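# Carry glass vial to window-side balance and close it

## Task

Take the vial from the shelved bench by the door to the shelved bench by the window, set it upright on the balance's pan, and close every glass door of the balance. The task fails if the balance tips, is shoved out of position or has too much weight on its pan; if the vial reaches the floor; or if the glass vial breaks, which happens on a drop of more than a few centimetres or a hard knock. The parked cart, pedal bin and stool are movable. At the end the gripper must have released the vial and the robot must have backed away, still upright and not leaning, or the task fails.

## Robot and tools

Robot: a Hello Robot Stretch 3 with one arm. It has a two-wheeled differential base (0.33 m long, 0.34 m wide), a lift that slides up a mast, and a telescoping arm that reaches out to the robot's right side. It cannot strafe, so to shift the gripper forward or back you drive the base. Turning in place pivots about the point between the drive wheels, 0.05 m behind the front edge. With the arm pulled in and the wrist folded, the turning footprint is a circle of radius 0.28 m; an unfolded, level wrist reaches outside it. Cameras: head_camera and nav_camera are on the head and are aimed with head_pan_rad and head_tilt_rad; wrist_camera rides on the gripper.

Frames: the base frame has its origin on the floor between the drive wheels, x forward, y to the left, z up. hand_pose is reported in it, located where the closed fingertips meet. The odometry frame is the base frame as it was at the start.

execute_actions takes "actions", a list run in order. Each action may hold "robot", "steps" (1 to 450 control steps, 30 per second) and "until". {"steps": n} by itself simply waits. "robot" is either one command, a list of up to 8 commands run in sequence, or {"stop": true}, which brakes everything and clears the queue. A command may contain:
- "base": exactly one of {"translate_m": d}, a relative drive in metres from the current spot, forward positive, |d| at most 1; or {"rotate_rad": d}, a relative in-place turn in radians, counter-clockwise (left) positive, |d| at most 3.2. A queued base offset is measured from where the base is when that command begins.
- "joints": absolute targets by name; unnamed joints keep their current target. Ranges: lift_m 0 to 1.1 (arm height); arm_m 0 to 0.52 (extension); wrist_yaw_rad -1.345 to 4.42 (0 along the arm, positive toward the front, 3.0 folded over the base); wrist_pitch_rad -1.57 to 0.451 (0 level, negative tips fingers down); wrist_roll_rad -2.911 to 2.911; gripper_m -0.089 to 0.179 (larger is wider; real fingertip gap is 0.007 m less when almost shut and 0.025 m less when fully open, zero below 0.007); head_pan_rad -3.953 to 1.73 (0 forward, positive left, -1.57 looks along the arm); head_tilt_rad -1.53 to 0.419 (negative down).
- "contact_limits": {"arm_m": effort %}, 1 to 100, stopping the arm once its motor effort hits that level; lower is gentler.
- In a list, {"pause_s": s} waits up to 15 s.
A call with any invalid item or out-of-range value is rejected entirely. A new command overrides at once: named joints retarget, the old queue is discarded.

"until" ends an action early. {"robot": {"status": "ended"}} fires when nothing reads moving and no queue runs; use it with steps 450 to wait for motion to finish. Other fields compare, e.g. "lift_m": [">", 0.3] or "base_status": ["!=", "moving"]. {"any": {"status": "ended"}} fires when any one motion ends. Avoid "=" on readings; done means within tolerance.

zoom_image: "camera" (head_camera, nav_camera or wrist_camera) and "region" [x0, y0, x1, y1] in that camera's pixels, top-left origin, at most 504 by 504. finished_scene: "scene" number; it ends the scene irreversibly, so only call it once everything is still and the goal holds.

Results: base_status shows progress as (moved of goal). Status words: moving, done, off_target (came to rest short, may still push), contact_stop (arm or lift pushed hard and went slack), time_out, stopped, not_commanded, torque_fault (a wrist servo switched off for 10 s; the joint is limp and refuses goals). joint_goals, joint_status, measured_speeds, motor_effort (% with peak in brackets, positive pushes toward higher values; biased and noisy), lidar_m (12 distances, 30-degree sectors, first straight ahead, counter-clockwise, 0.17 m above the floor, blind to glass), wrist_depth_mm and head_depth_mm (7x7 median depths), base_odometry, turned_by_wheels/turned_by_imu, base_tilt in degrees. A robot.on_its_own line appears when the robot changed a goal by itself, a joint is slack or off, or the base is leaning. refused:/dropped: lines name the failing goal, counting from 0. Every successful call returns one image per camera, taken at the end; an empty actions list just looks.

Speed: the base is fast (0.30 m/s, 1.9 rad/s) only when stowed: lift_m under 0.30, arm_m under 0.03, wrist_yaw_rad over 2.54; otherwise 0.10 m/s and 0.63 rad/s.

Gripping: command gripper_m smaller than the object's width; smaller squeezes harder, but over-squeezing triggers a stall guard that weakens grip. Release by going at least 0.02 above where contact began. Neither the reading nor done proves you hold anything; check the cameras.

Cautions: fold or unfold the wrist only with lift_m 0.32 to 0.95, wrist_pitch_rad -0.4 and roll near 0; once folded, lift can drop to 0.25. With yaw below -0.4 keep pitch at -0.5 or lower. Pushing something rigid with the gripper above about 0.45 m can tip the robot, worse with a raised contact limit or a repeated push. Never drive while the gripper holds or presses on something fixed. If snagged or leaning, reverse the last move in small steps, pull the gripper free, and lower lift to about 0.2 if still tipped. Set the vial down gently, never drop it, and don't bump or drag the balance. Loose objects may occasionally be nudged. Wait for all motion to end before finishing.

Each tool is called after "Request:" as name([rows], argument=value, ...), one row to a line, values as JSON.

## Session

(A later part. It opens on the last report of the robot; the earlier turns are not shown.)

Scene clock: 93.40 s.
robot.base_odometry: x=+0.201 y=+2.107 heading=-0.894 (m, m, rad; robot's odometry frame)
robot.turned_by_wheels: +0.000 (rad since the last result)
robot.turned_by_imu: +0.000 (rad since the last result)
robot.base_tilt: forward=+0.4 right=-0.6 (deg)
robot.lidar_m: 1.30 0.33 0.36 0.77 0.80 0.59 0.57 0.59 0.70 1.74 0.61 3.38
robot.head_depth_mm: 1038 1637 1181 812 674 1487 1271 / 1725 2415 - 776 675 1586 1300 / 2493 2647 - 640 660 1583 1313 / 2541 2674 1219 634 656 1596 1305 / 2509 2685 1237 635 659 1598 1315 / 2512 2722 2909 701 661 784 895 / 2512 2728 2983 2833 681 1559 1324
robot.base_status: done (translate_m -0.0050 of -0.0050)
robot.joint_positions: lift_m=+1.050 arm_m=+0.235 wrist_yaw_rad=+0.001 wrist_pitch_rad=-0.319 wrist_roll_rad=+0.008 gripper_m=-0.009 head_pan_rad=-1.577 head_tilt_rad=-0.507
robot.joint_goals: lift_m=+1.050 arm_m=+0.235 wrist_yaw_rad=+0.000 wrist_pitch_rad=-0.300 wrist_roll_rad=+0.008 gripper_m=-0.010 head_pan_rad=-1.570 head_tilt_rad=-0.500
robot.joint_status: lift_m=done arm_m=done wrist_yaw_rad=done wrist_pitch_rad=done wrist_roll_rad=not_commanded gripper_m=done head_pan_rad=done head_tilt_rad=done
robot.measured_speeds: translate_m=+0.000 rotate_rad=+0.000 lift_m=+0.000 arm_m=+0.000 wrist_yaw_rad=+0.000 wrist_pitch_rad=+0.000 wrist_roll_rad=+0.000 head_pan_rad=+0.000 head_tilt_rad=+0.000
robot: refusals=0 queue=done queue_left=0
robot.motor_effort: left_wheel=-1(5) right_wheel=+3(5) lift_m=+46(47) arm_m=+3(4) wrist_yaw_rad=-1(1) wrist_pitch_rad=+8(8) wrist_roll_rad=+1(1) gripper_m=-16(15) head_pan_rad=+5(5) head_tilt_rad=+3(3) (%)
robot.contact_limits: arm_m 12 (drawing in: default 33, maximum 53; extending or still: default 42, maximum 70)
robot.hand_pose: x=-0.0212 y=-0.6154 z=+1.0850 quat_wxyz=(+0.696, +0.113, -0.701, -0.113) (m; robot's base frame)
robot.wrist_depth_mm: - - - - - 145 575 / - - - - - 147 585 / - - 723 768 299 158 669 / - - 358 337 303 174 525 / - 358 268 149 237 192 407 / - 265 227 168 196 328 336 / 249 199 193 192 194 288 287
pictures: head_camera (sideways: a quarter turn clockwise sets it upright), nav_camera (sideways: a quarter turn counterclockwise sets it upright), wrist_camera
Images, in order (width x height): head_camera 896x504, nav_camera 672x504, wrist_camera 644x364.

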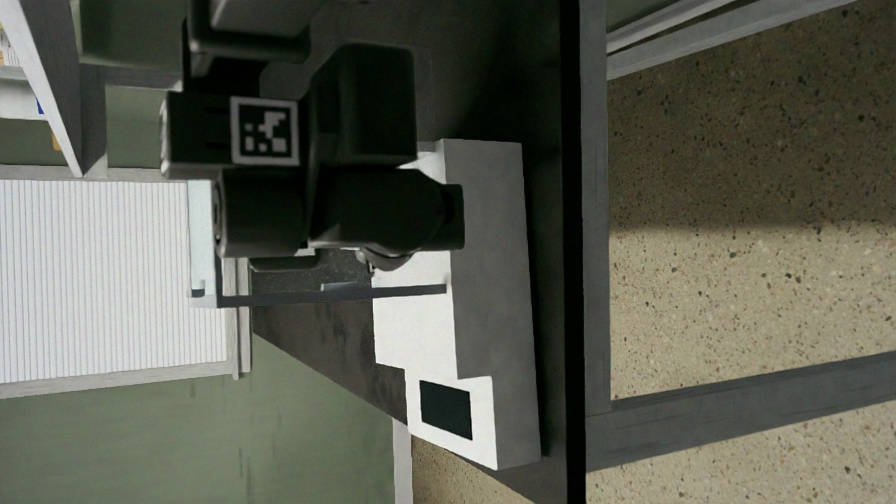

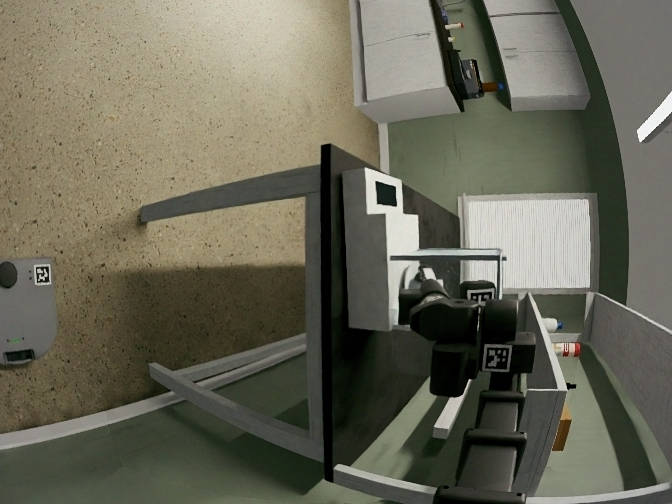

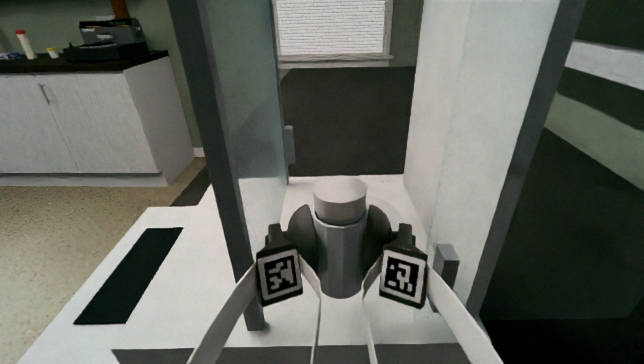

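Request:
execute_actions([
  {"robot":[{"joints":{"arm_m":0.262},"contact_limits":{"arm_m":12}},{"base":{"translate_m":-0.022}}],"steps":450,"until":{"robot":{"status":"ended"}}},
])

Scene clock: 97.10 s.
robot.base_odometry: x=+0.187 y=+2.124 heading=-0.894 (m, m, rad; robot's odometry frame)
robot.turned_by_wheels: +0.000 (rad since the last result)
robot.turned_by_imu: +0.000 (rad since the last result)
robot.base_tilt: forward=+0.3 right=-0.7 (deg)
robot.lidar_m: 1.30 0.35 0.39 0.77 0.78 0.57 0.55 0.57 0.68 1.64 0.62 3.40
robot.head_depth_mm: 689 1584 1187 815 673 1485 1243 / 1725 2150 - 818 673 1578 1310 / 2455 2668 - 643 662 1588 1301 / 2501 2672 1325 637 656 1597 1315 / 2514 2684 1227 637 657 1599 1316 / 2499 2711 2881 664 662 1500 903 / 2498 2729 2963 800 664 1472 1326
robot.base_status: done (translate_m -0.0220 of -0.0220)
robot.joint_positions: lift_m=+1.050 arm_m=+0.262 wrist_yaw_rad=+0.003 wrist_pitch_rad=-0.319 wrist_roll_rad=+0.008 gripper_m=-0.009 head_pan_rad=-1.577 head_tilt_rad=-0.507
robot.joint_goals: lift_m=+1.050 arm_m=+0.262 wrist_yaw_rad=+0.000 wrist_pitch_rad=-0.300 wrist_roll_rad=+0.008 gripper_m=-0.010 head_pan_rad=-1.570 head_tilt_rad=-0.500
robot.joint_status: lift_m=done arm_m=done wrist_yaw_rad=done wrist_pitch_rad=done wrist_roll_rad=not_commanded gripper_m=done head_pan_rad=done head_tilt_rad=done
robot.measured_speeds: translate_m=+0.000 rotate_rad=+0.000 lift_m=+0.000 arm_m=+0.000 wrist_yaw_rad=+0.000 wrist_pitch_rad=+0.000 wrist_roll_rad=+0.000 head_pan_rad=+0.000 head_tilt_rad=+0.000
robot: refusals=0 queue=done queue_left=0
robot.motor_effort: left_wheel=+0(6) right_wheel=+0(4) lift_m=+46(46) arm_m=+3(5) wrist_yaw_rad=-2(3) wrist_pitch_rad=+8(8) wrist_roll_rad=+0(1) gripper_m=-16(16) head_pan_rad=+5(5) head_tilt_rad=+2(2) (%)
robot.contact_limits: arm_m 12 (drawing in: default 33, maximum 53; extending or still: default 42, maximum 70)
robot.hand_pose: x=-0.0208 y=-0.6424 z=+1.0850 quat_wxyz=(+0.696, +0.113, -0.700, -0.112) (m; robot's base frame)
robot.wrist_depth_mm: - - - - 216 107 581 / - - - - 218 108 580 / - - 926 773 221 118 638 / - 532 343 337 224 140 528 / - 309 281 149 186 380 410 / - 221 223 166 176 328 337 / 235 193 185 190 181 288 285
pictures: head_camera (sideways: a quarter turn clockwise sets it upright), nav_camera (sideways: a quarter turn counterclockwise sets it upright), wrist_camera
Images, in order (width x height): head_camera 896x504, nav_camera 672x504, wrist_camera 644x364.

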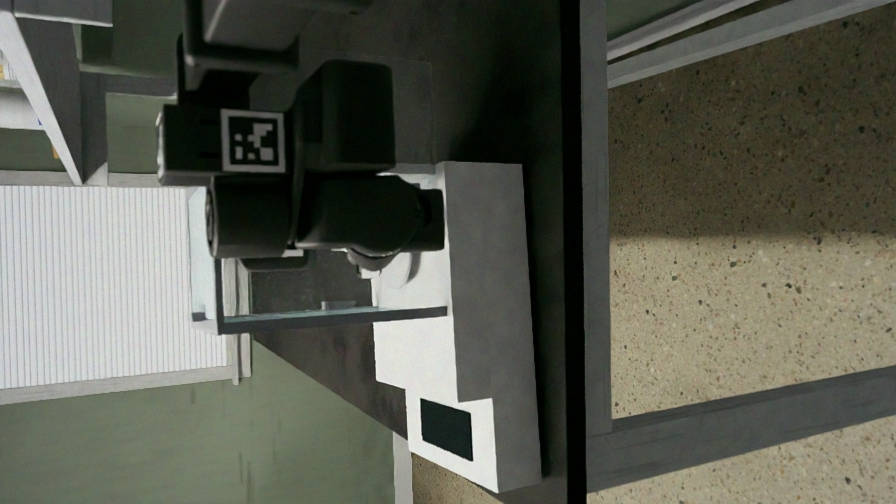

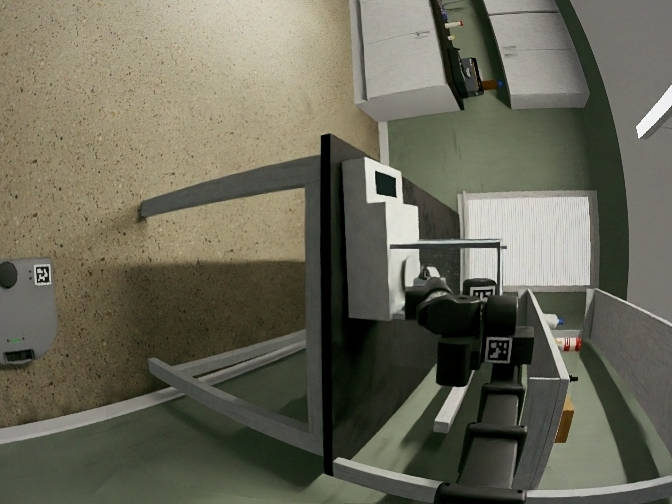

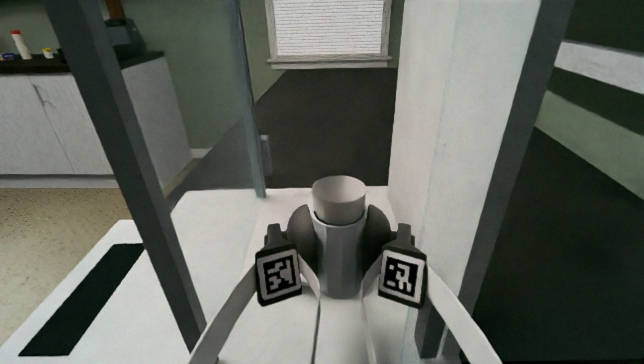

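Request:
execute_actions([
  {"robot":[{"base":{"translate_m":0.015}},{"joints":{"arm_m":0.314},"contact_limits":{"arm_m":12}},{"joints":{"lift_m":1.033}}],"steps":450,"until":{"robot":{"status":"ended"}}},
])

Scene clock: 101.97 s.
robot.base_odometry: x=+0.196 y=+2.112 heading=-0.894 (m, m, rad; robot's odometry frame)
robot.turned_by_wheels: +0.000 (rad since the last result)
robot.turned_by_imu: +0.000 (rad since the last result)
robot.base_tilt: forward=+0.3 right=-0.7 (deg)
robot.lidar_m: 1.30 0.34 0.37 0.77 0.80 0.58 0.56 0.59 0.69 1.70 0.61 3.38
robot.head_depth_mm: 1036 1534 - 815 671 1497 1264 / 1720 2391 1415 820 675 1579 1306 / 2478 2695 - 641 661 1590 1307 / 2518 2678 1320 636 656 1591 1313 / 2525 2657 1235 633 658 1587 1310 / 2515 2729 2905 674 663 801 888 / 2522 2716 2961 2680 667 1512 1325
robot.base_status: done (translate_m +0.0150 of +0.0150)
robot.joint_positions: lift_m=+1.033 arm_m=+0.314 wrist_yaw_rad=+0.002 wrist_pitch_rad=-0.319 wrist_roll_rad=+0.008 gripper_m=-0.009 head_pan_rad=-1.577 head_tilt_rad=-0.507
robot.joint_goals: lift_m=+1.033 arm_m=+0.314 wrist_yaw_rad=+0.000 wrist_pitch_rad=-0.300 wrist_roll_rad=+0.008 gripper_m=-0.010 head_pan_rad=-1.570 head_tilt_rad=-0.500
robot.joint_status: lift_m=done arm_m=done wrist_yaw_rad=done wrist_pitch_rad=done wrist_roll_rad=not_commanded gripper_m=done head_pan_rad=done head_tilt_rad=done
robot.measured_speeds: translate_m=+0.000 rotate_rad=+0.000 lift_m=+0.000 arm_m=+0.000 wrist_yaw_rad=+0.000 wrist_pitch_rad=+0.000 wrist_roll_rad=+0.000 head_pan_rad=+0.000 head_tilt_rad=+0.000
robot: refusals=0 queue=done queue_left=0
robot.motor_effort: left_wheel=-1(3) right_wheel=+3(9) lift_m=+27(47) arm_m=+3(3) wrist_yaw_rad=-1(2) wrist_pitch_rad=+8(8) wrist_roll_rad=+1(0) gripper_m=-16(17) head_pan_rad=+4(5) head_tilt_rad=+3(2) (%)
robot.contact_limits: arm_m 12 (drawing in: default 33, maximum 53; extending or still: default 42, maximum 70)
robot.hand_pose: x=-0.0211 y=-0.6944 z=+1.0687 quat_wxyz=(+0.696, +0.113, -0.701, -0.113) (m; robot's base frame)
robot.wrist_depth_mm: - - - - - 127 84 / - - - - - 128 85 / - - 879 728 615 129 85 / - - 495 491 286 130 86 / - 304 254 149 208 131 86 / - 207 207 168 186 132 87 / 210 165 174 163 166 123 89
pictures: head_camera (sideways: a quarter turn clockwise sets it upright), nav_camera (sideways: a quarter turn counterclockwise sets it upright), wrist_camera
Images, in order (width x height): head_camera 896x504, nav_camera 672x504, wrist_camera 644x364.

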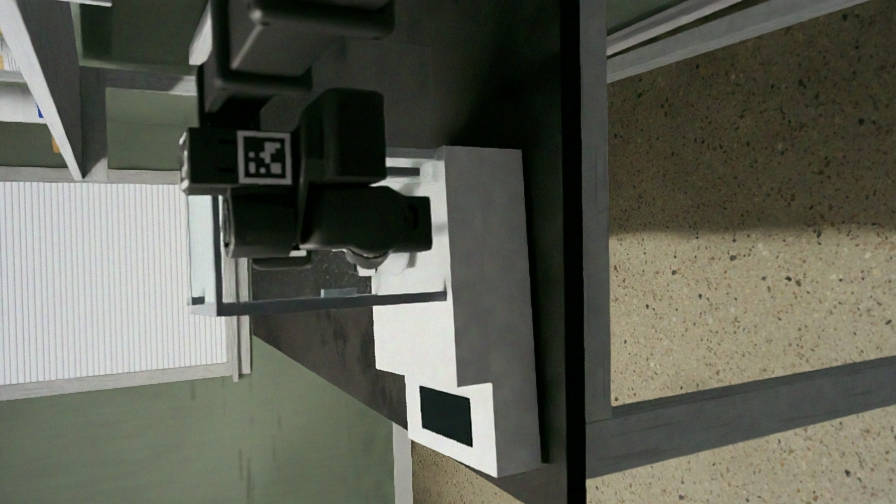

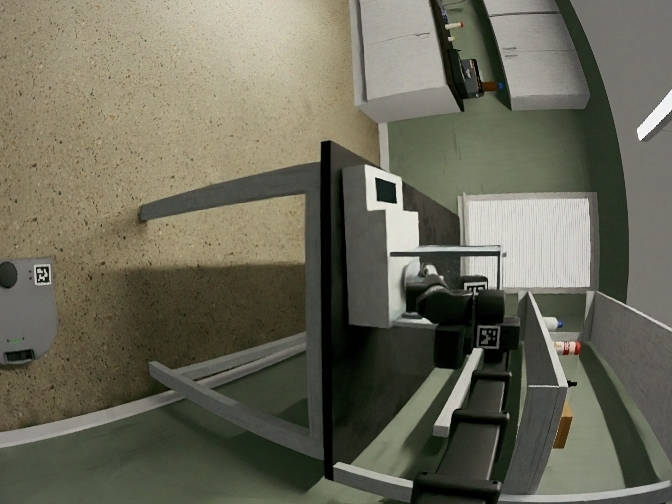

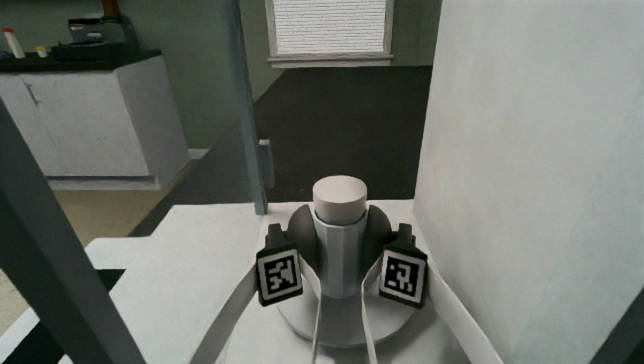

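Request:
execute_actions([
  {"robot":[{"joints":{"lift_m":1.026}},{"joints":{"gripper_m":0.056}},{"pause_s":0.4},{"joints":{"arm_m":0.27},"contact_limits":{"arm_m":15}},{"joints":{"gripper_m":0.04,"arm_m":0.16},"contact_limits":{"arm_m":15}},{"base":{"translate_m":-0.06},"joints":{"lift_m":1.02}}],"steps":450,"until":{"robot":{"status":"ended"}}},
])

Scene clock: 111.13 s.
robot.base_odometry: x=+0.159 y=+2.159 heading=-0.894 (m, m, rad; robot's odometry frame)
robot.turned_by_wheels: +0.000 (rad since the last result)
robot.turned_by_imu: +0.000 (rad since the last result)
robot.base_tilt: forward=+0.3 right=-0.6 (deg)
robot.lidar_m: 1.32 0.38 0.45 0.77 0.72 0.52 0.50 0.52 0.66 1.45 0.63 3.42
robot.head_depth_mm: 448 1375 - - 669 1445 1208 / 965 1963 - - 1106 1530 1299 / 2437 2746 1574 - 1806 1580 1310 / 2528 2662 1328 - 674 1594 1315 / 2532 2697 1236 642 659 1602 1315 / 2493 2701 1346 635 661 1610 1281 / 2511 2719 2997 711 651 768 1228
robot.base_status: done (translate_m -0.0600 of -0.0600)
robot.joint_positions: lift_m=+1.020 arm_m=+0.160 wrist_yaw_rad=+0.001 wrist_pitch_rad=-0.319 wrist_roll_rad=+0.008 gripper_m=+0.040 head_pan_rad=-1.577 head_tilt_rad=-0.507
robot.joint_goals: lift_m=+1.020 arm_m=+0.160 wrist_yaw_rad=+0.000 wrist_pitch_rad=-0.300 wrist_roll_rad=+0.008 gripper_m=+0.040 head_pan_rad=-1.570 head_tilt_rad=-0.500
robot.joint_status: lift_m=done arm_m=done wrist_yaw_rad=done wrist_pitch_rad=done wrist_roll_rad=not_commanded gripper_m=done head_pan_rad=done head_tilt_rad=done
robot.measured_speeds: translate_m=+0.000 rotate_rad=+0.000 lift_m=+0.000 arm_m=+0.000 wrist_yaw_rad=+0.000 wrist_pitch_rad=+0.000 wrist_roll_rad=+0.000 head_pan_rad=+0.000 head_tilt_rad=+0.000
robot: refusals=0 queue=done queue_left=0
robot.motor_effort: left_wheel=-1(5) right_wheel=+3(5) lift_m=+27(28) arm_m=-6(6) wrist_yaw_rad=-1(0) wrist_pitch_rad=+8(8) wrist_roll_rad=+1(1) gripper_m=+1(95) head_pan_rad=+5(4) head_tilt_rad=+3(3) (%)
robot.contact_limits: arm_m 15 (drawing in: default 33, maximum 53; extending or still: default 42, maximum 70)
robot.hand_pose: x=-0.0212 y=-0.5410 z=+1.0558 quat_wxyz=(+0.696, +0.113, -0.701, -0.113) (m; robot's base frame)
robot.wrist_depth_mm: - - - - - 839 532 / - - - - - 891 564 / - - 399 326 683 660 580 / - 326 300 283 481 473 473 / 320 249 249 248 390 369 367 / 271 271 271 273 298 305 300 / 270 268 265 263 260 258 256
pictures: head_camera (sideways: a quarter turn clockwise sets it upright), nav_camera (sideways: a quarter turn counterclockwise sets it upright), wrist_camera
Images, in order (width x height): head_camera 896x504, nav_camera 672x504, wrist_camera 644x364.

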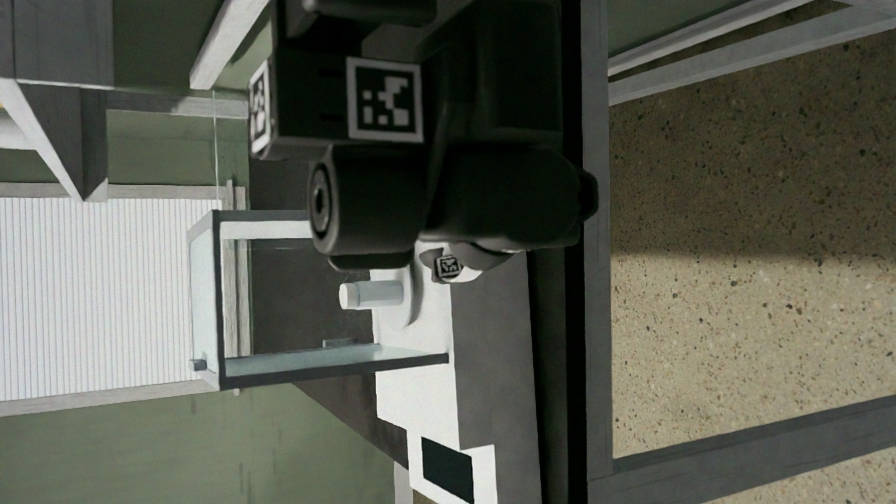

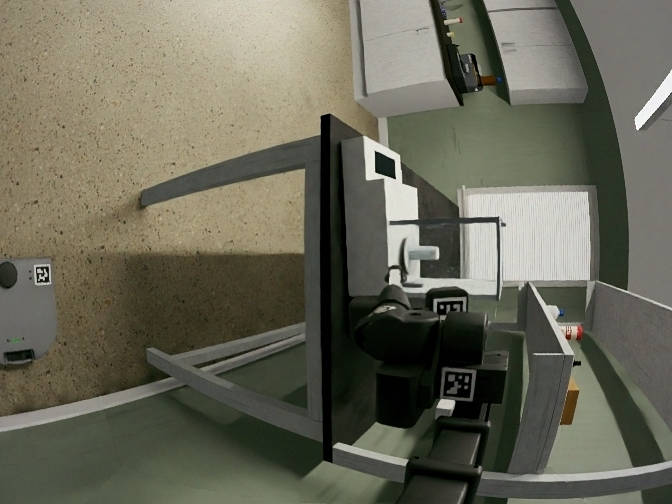

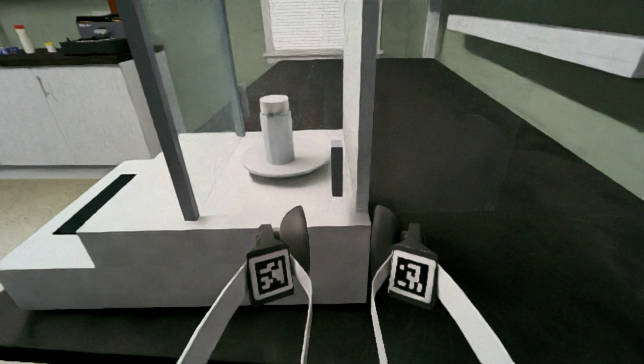

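Request:
execute_actions([
  {"robot":{"joints":{"arm_m":0.207},"contact_limits":{"arm_m":9}},"steps":90,"until":{"robot":{"status":"ended"}}},
  {"robot":{"base":{"translate_m":0.07}},"steps":200,"until":{"robot":{"status":"ended"}}},
])

Scene clock: 116.43 s.
robot.base_odometry: x=+0.202 y=+2.104 heading=-0.894 (m, m, rad; robot's odometry frame)
robot.turned_by_wheels: +0.000 (rad since the last result)
robot.turned_by_imu: +0.000 (rad since the last result)
robot.base_tilt: forward=+0.3 right=-0.7 (deg)
robot.lidar_m: 1.30 0.33 0.35 0.77 0.80 0.59 0.57 0.60 0.70 1.75 0.61 3.38
robot.head_depth_mm: 1046 1648 - 772 673 1490 1274 / 1748 2407 - - 675 1576 1302 / 2487 2669 - - 663 1590 1309 / 2524 2675 1585 641 654 1593 1312 / 2515 2707 1240 637 658 1604 1309 / 2477 2726 2910 703 661 784 890 / 2505 2715 2983 2848 680 1569 1326
robot.base_status: done (translate_m +0.0700 of +0.0700)
robot.joint_positions: lift_m=+1.020 arm_m=+0.207 wrist_yaw_rad=-0.007 wrist_pitch_rad=-0.319 wrist_roll_rad=+0.008 gripper_m=+0.040 head_pan_rad=-1.577 head_tilt_rad=-0.507
robot.joint_goals: lift_m=+1.020 arm_m=+0.207 wrist_yaw_rad=+0.000 wrist_pitch_rad=-0.300 wrist_roll_rad=+0.008 gripper_m=+0.040 head_pan_rad=-1.570 head_tilt_rad=-0.500
robot.joint_status: lift_m=done arm_m=done wrist_yaw_rad=done wrist_pitch_rad=done wrist_roll_rad=not_commanded gripper_m=done head_pan_rad=done head_tilt_rad=done
robot.measured_speeds: translate_m=+0.000 rotate_rad=+0.000 lift_m=+0.000 arm_m=+0.000 wrist_yaw_rad=+0.000 wrist_pitch_rad=+0.000 wrist_roll_rad=+0.000 head_pan_rad=+0.000 head_tilt_rad=+0.000
robot: refusals=0 queue=done queue_left=0
robot.motor_effort: left_wheel=-3(5) right_wheel=+5(12) lift_m=+27(27) arm_m=+3(2) wrist_yaw_rad=+6(6) wrist_pitch_rad=+8(8) wrist_roll_rad=+1(1) gripper_m=+0(1) head_pan_rad=+4(5) head_tilt_rad=+3(2) (%)
robot.contact_limits: arm_m 9 (drawing in: default 33, maximum 53; extending or still: default 42, maximum 70)
robot.hand_pose: x=-0.0231 y=-0.5874 z=+1.0557 quat_wxyz=(+0.695, +0.110, -0.701, -0.116) (m; robot's base frame)
robot.wrist_depth_mm: - - - - 296 160 592 / - - - - 300 175 662 / - - 697 361 301 194 628 / - - 288 266 263 448 466 / - 283 233 231 217 355 368 / - 208 204 203 207 295 300 / 225 226 227 227 229 257 255
pictures: head_camera (sideways: a quarter turn clockwise sets it upright), nav_camera (sideways: a quarter turn counterclockwise sets it upright), wrist_camera
Images, in order (width x height): head_camera 896x504, nav_camera 672x504, wrist_camera 644x364.

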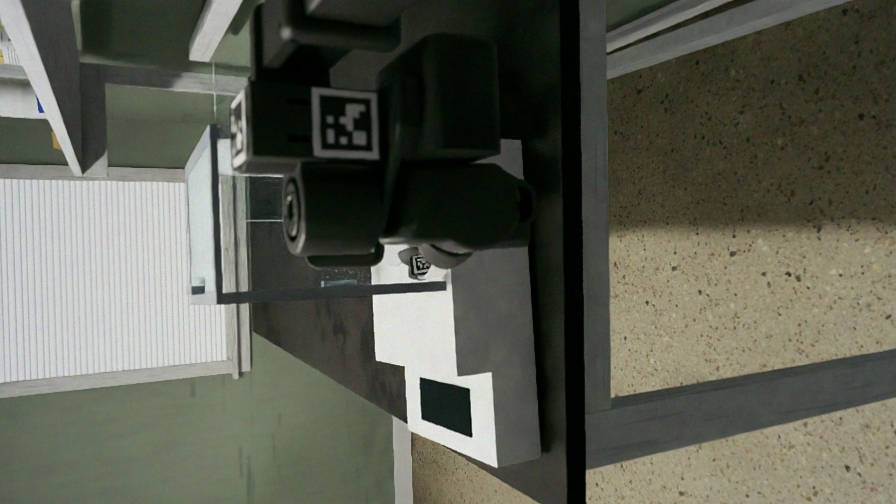

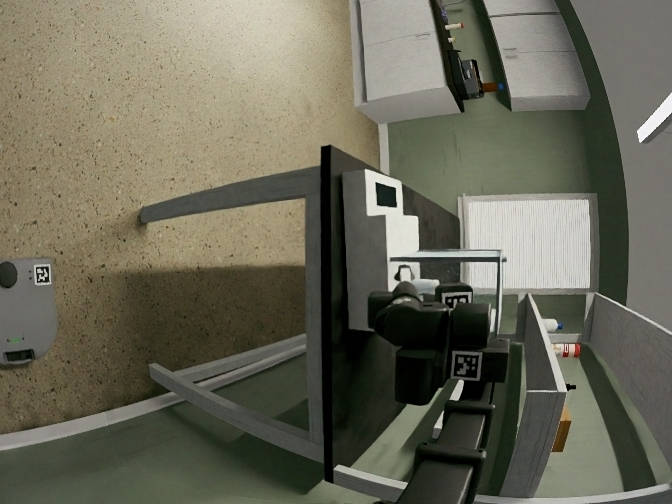

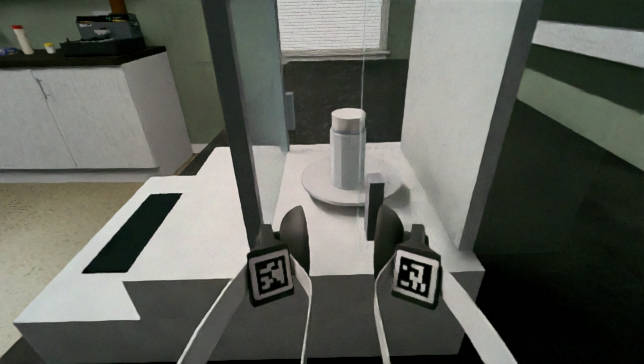

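Request:
execute_actions([
  {"robot":{"base":{"translate_m":0.06},"joints":{"arm_m":0.203}},"steps":200,"until":{"robot":{"status":"ended"}}},
])

Request:
zoom_image(camera="wrist_camera", region=[220, 60, 460, 280])

Scene clock: 119.70 s.
robot.base_odometry: x=+0.240 y=+2.058 heading=-0.894 (m, m, rad; robot's odometry frame)
robot.turned_by_wheels: +0.000 (rad since the last result)
robot.turned_by_imu: +0.000 (rad since the last result)
robot.base_tilt: forward=+0.2 right=-0.7 (deg)
robot.lidar_m: 1.28 0.33 0.29 0.77 0.80 0.66 0.63 0.66 0.73 0.60 0.60 3.40
robot.head_depth_mm: 1601 1792 - 772 674 1525 1303 / 2227 2435 - - 675 1579 1303 / 2514 2669 - - 667 1590 1305 / 2503 2716 1386 638 655 1588 1313 / 2516 2710 1348 667 659 1504 930 / 2514 2719 2952 797 662 1464 1286 / 2527 2716 2993 2822 1979 1608 1325
robot.base_status: done (translate_m +0.0600 of +0.0600)
robot.joint_positions: lift_m=+1.020 arm_m=+0.203 wrist_yaw_rad=-0.007 wrist_pitch_rad=-0.319 wrist_roll_rad=+0.008 gripper_m=+0.040 head_pan_rad=-1.577 head_tilt_rad=-0.507
robot.joint_goals: lift_m=+1.020 arm_m=+0.203 wrist_yaw_rad=+0.000 wrist_pitch_rad=-0.300 wrist_roll_rad=+0.008 gripper_m=+0.040 head_pan_rad=-1.570 head_tilt_rad=-0.500
robot.joint_status: lift_m=done arm_m=done wrist_yaw_rad=done wrist_pitch_rad=done wrist_roll_rad=not_commanded gripper_m=done head_pan_rad=done head_tilt_rad=done
robot.measured_speeds: translate_m=+0.000 rotate_rad=+0.000 lift_m=+0.000 arm_m=+0.000 wrist_yaw_rad=+0.000 wrist_pitch_rad=+0.000 wrist_roll_rad=+0.000 head_pan_rad=+0.000 head_tilt_rad=+0.000
robot: refusals=0 queue=done queue_left=0
robot.motor_effort: left_wheel=-2(5) right_wheel=+5(11) lift_m=+27(27) arm_m=-5(7) wrist_yaw_rad=+5(5) wrist_pitch_rad=+8(8) wrist_roll_rad=+1(0) gripper_m=-1(1) head_pan_rad=+5(4) head_tilt_rad=+3(3) (%)
robot.hand_pose: x=-0.0231 y=-0.5839 z=+1.0557 quat_wxyz=(+0.695, +0.110, -0.701, -0.116) (m; robot's base frame)
robot.wrist_depth_mm: - - - - - 248 166 / - - - 922 - 250 167 / - - - 360 354 252 185 / - - 355 281 260 253 420 / - - 277 230 226 224 351 / - 249 230 202 206 202 291 / - 227 228 228 230 230 255
pictures: head_camera (sideways: a quarter turn clockwise sets it upright), nav_camera (sideways: a quarter turn counterclockwise sets it upright), wrist_camera
Images, in order (width x height): head_camera 896x504, nav_camera 672x504, wrist_camera 644x364.

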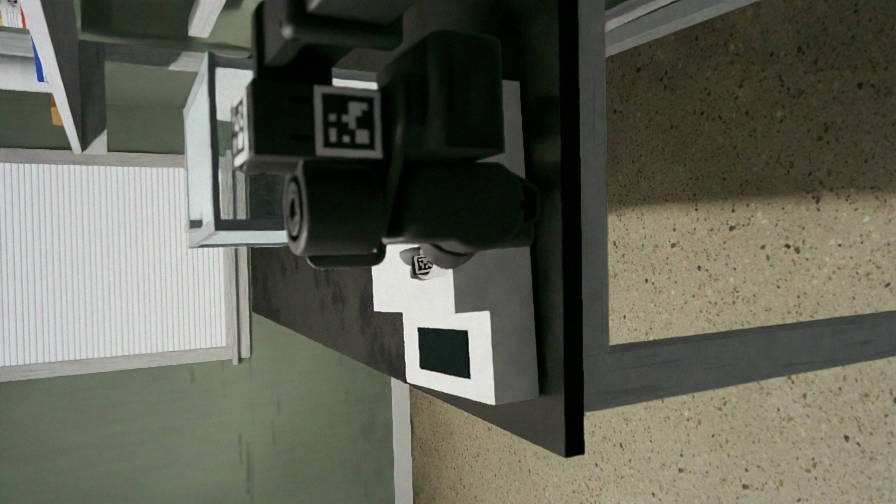

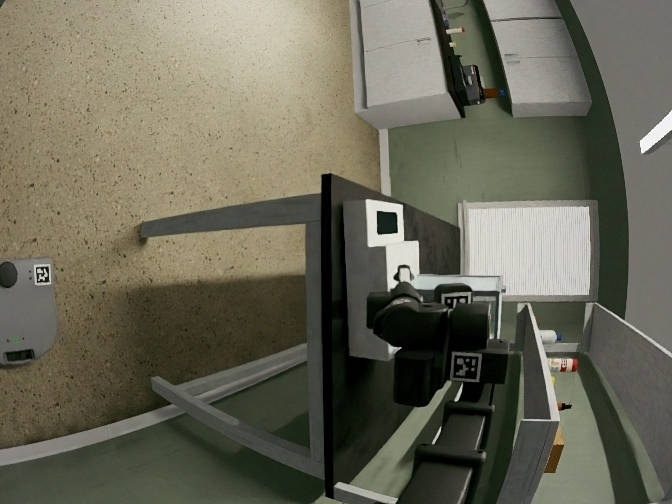

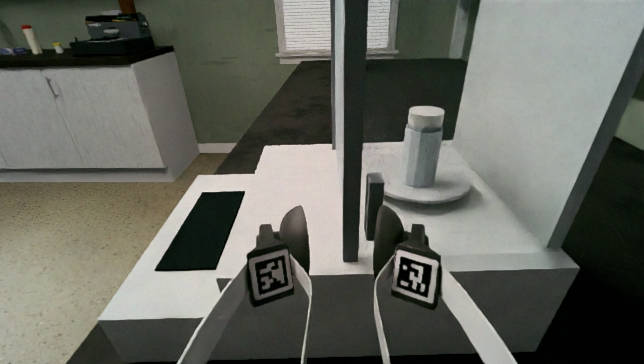

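Region (220, 60, 460, 280) of wrist_camera's 644x364 image, scaled by 2.100; it fills the top 462 rows of this view, and the rest is white.

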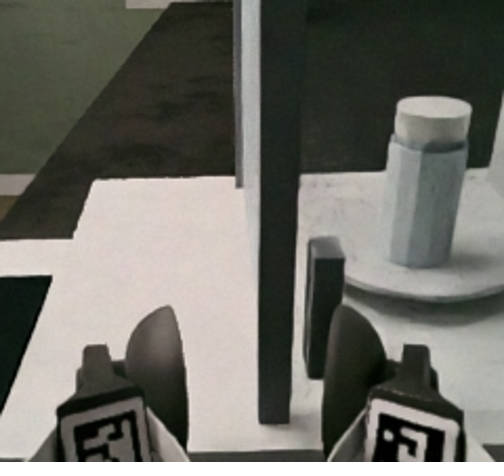

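Request:
execute_actions([
  {"robot":[{"base":{"translate_m":0.006}},{"base":{"translate_m":-0.012}},{"joints":{"arm_m":0.0}}],"steps":300,"until":{"robot":{"status":"ended"}}},
])

Request:
zoom_image(camera="wrist_camera", region=[260, 0, 500, 200])

Scene clock: 127.00 s.
robot.base_odometry: x=+0.236 y=+2.062 heading=-0.894 (m, m, rad; robot's odometry frame)
robot.turned_by_wheels: +0.000 (rad since the last result)
robot.turned_by_imu: +0.000 (rad since the last result)
robot.base_tilt: forward=+0.2 right=-0.6 (deg)
robot.lidar_m: 1.28 0.33 0.29 0.77 0.81 0.65 0.63 0.65 0.73 0.59 0.60 3.39
robot.head_depth_mm: 1589 1782 1286 884 - - - / 1738 2250 662 648 - - - / 2492 2665 1316 666 - - - / 2555 2676 1221 640 - - 1312 / 2495 2727 1338 667 659 1548 932 / 2490 2741 3010 763 662 802 1284 / 2490 2711 2987 2815 1973 1604 1321
robot.base_status: done (translate_m -0.0120 of -0.0120)
robot.joint_positions: lift_m=+1.020 arm_m=+0.001 wrist_yaw_rad=-0.001 wrist_pitch_rad=-0.320 wrist_roll_rad=+0.008 gripper_m=+0.040 head_pan_rad=-1.577 head_tilt_rad=-0.507
robot.joint_goals: lift_m=+1.020 arm_m=+0.000 wrist_yaw_rad=+0.000 wrist_pitch_rad=-0.300 wrist_roll_rad=+0.008 gripper_m=+0.040 head_pan_rad=-1.570 head_tilt_rad=-0.500
robot.joint_status: lift_m=done arm_m=done wrist_yaw_rad=done wrist_pitch_rad=done wrist_roll_rad=not_commanded gripper_m=done head_pan_rad=done head_tilt_rad=done
robot.measured_speeds: translate_m=+0.000 rotate_rad=+0.000 lift_m=+0.000 arm_m=+0.000 wrist_yaw_rad=+0.000 wrist_pitch_rad=+0.000 wrist_roll_rad=+0.000 head_pan_rad=+0.000 head_tilt_rad=+0.000
robot: refusals=0 queue=done queue_left=0
robot.motor_effort: left_wheel=-1(6) right_wheel=+3(10) lift_m=+27(27) arm_m=-6(6) wrist_yaw_rad=+1(7) wrist_pitch_rad=+8(8) wrist_roll_rad=+1(0) gripper_m=+0(3) head_pan_rad=+5(4) head_tilt_rad=+3(3) (%)
robot.hand_pose: x=-0.0218 y=-0.3817 z=+1.0557 quat_wxyz=(+0.695, +0.112, -0.701, -0.114) (m; robot's base frame)
robot.wrist_depth_mm: - - - - - 980 663 / - - - - 456 972 736 / - - - 416 408 670 653 / - - 407 394 394 475 465 / - - 410 401 392 387 369 / - - - - - - 695 / - - 600 - - - 535
pictures: head_camera (sideways: a quarter turn clockwise sets it upright), nav_camera (sideways: a quarter turn counterclockwise sets it upright), wrist_camera
Images, in order (width x height): head_camera 896x504, nav_camera 672x504, wrist_camera 644x364.

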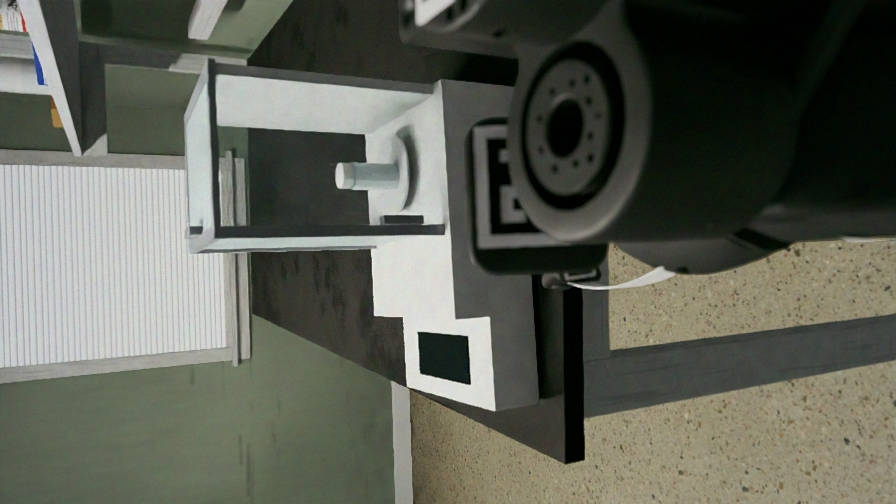

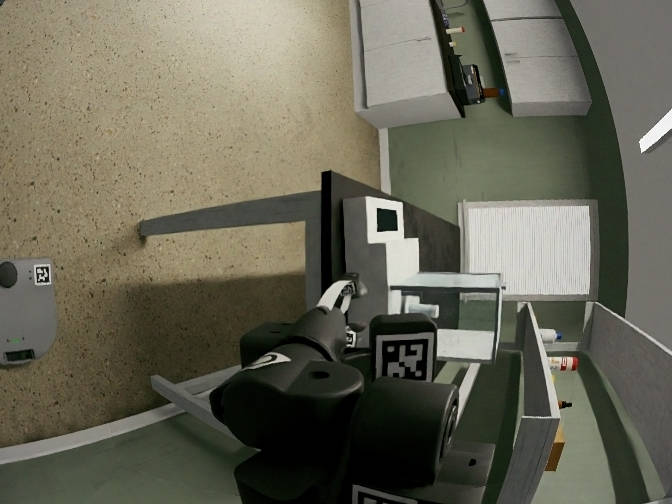

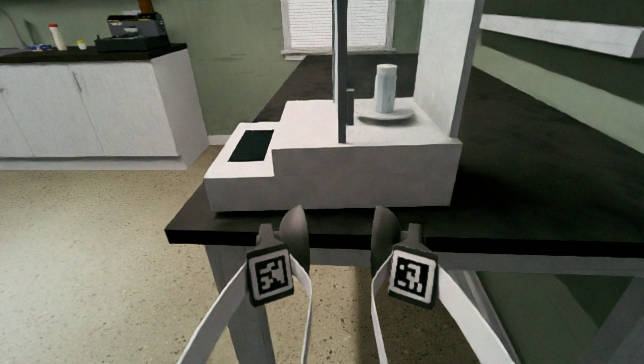

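Region (260, 0, 500, 200) of wrist_camera's 644x364 image, scaled by 2.100.

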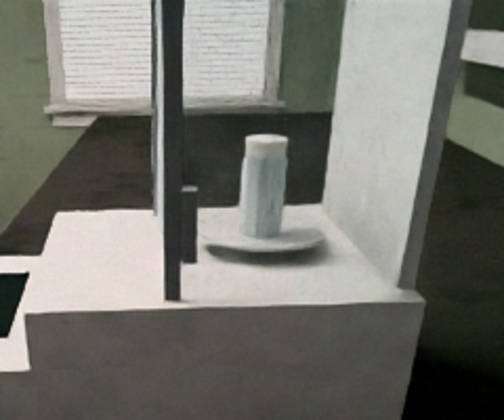

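Request:
execute_actions([
  {"robot":{"joints":{"wrist_yaw_rad":1.5}},"steps":100,"until":{"robot":{"status":"ended"}}},
])

Request:
finished_scene(scene=2)

Scene clock: 129.67 s.
robot.base_odometry: x=+0.236 y=+2.062 heading=-0.894 (m, m, rad; robot's odometry frame)
robot.turned_by_wheels: +0.000 (rad since the last result)
robot.turned_by_imu: +0.000 (rad since the last result)
robot.base_tilt: forward=+0.4 right=-0.6 (deg)
robot.lidar_m: 1.28 0.33 0.29 0.77 0.80 0.65 0.63 0.65 0.73 0.60 0.60 3.40
robot.head_depth_mm: 1607 1784 1286 884 - - 1330 / 1734 2266 663 646 - - - / 2520 2688 1311 648 - - - / 2503 2679 1224 638 655 1592 - / 2505 2702 1340 667 659 1548 - / 2514 2698 2988 761 662 786 - / 2496 2699 2941 2842 1975 - -
robot.base_status: done (translate_m -0.0120 of -0.0120)
robot.joint_positions: lift_m=+1.020 arm_m=+0.001 wrist_yaw_rad=+1.497 wrist_pitch_rad=-0.320 wrist_roll_rad=+0.008 gripper_m=+0.040 head_pan_rad=-1.577 head_tilt_rad=-0.507
robot.joint_goals: lift_m=+1.020 arm_m=+0.000 wrist_yaw_rad=+1.500 wrist_pitch_rad=-0.300 wrist_roll_rad=+0.008 gripper_m=+0.040 head_pan_rad=-1.570 head_tilt_rad=-0.500
robot.joint_status: lift_m=done arm_m=done wrist_yaw_rad=done wrist_pitch_rad=done wrist_roll_rad=not_commanded gripper_m=done head_pan_rad=done head_tilt_rad=done
robot.measured_speeds: translate_m=+0.000 rotate_rad=+0.000 lift_m=+0.000 arm_m=+0.000 wrist_yaw_rad=+0.000 wrist_pitch_rad=+0.000 wrist_roll_rad=+0.000 head_pan_rad=+0.000 head_tilt_rad=+0.000
robot: refusals=0 queue=done queue_left=0
robot.motor_effort: left_wheel=-1(1) right_wheel=+3(2) lift_m=+27(27) arm_m=-6(6) wrist_yaw_rad=+3(1) wrist_pitch_rad=+8(7) wrist_roll_rad=+1(0) gripper_m=+0(0) head_pan_rad=+5(4) head_tilt_rad=+3(3) (%)
robot.hand_pose: x=+0.2137 y=-0.1633 z=+1.0557 quat_wxyz=(+0.587, +0.559, -0.437, +0.390) (m; robot's base frame)
robot.wrist_depth_mm: - - - - - - - / - - - - - - - / - - - - - - - / - - - - - - - / 956 - - - - - - / 649 779 - - - - - / 528 806 - - - - -
pictures: head_camera (sideways: a quarter turn clockwise sets it upright), nav_camera (sideways: a quarter turn counterclockwise sets it upright), wrist_camera
Images, in order (width x height): head_camera 896x504, nav_camera 672x504, wrist_camera 644x364.

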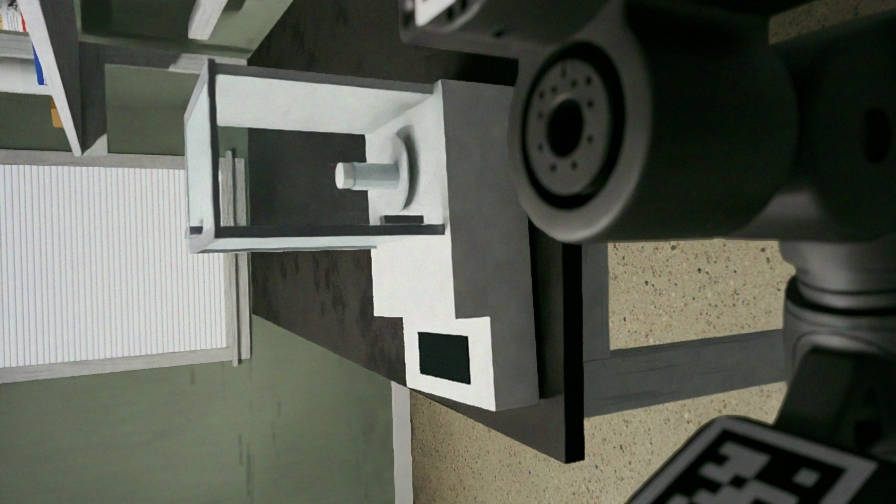

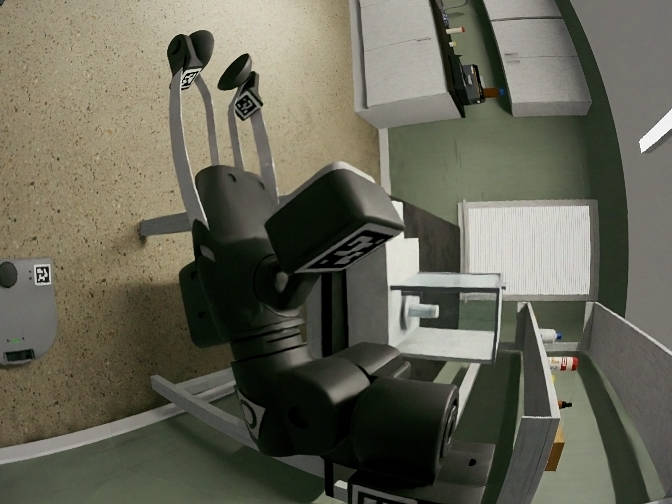

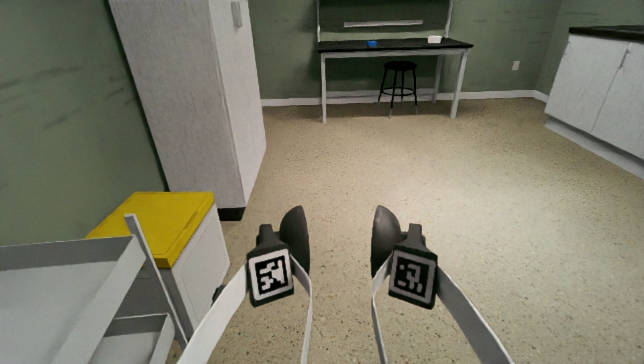

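The scene is finished: the task was done.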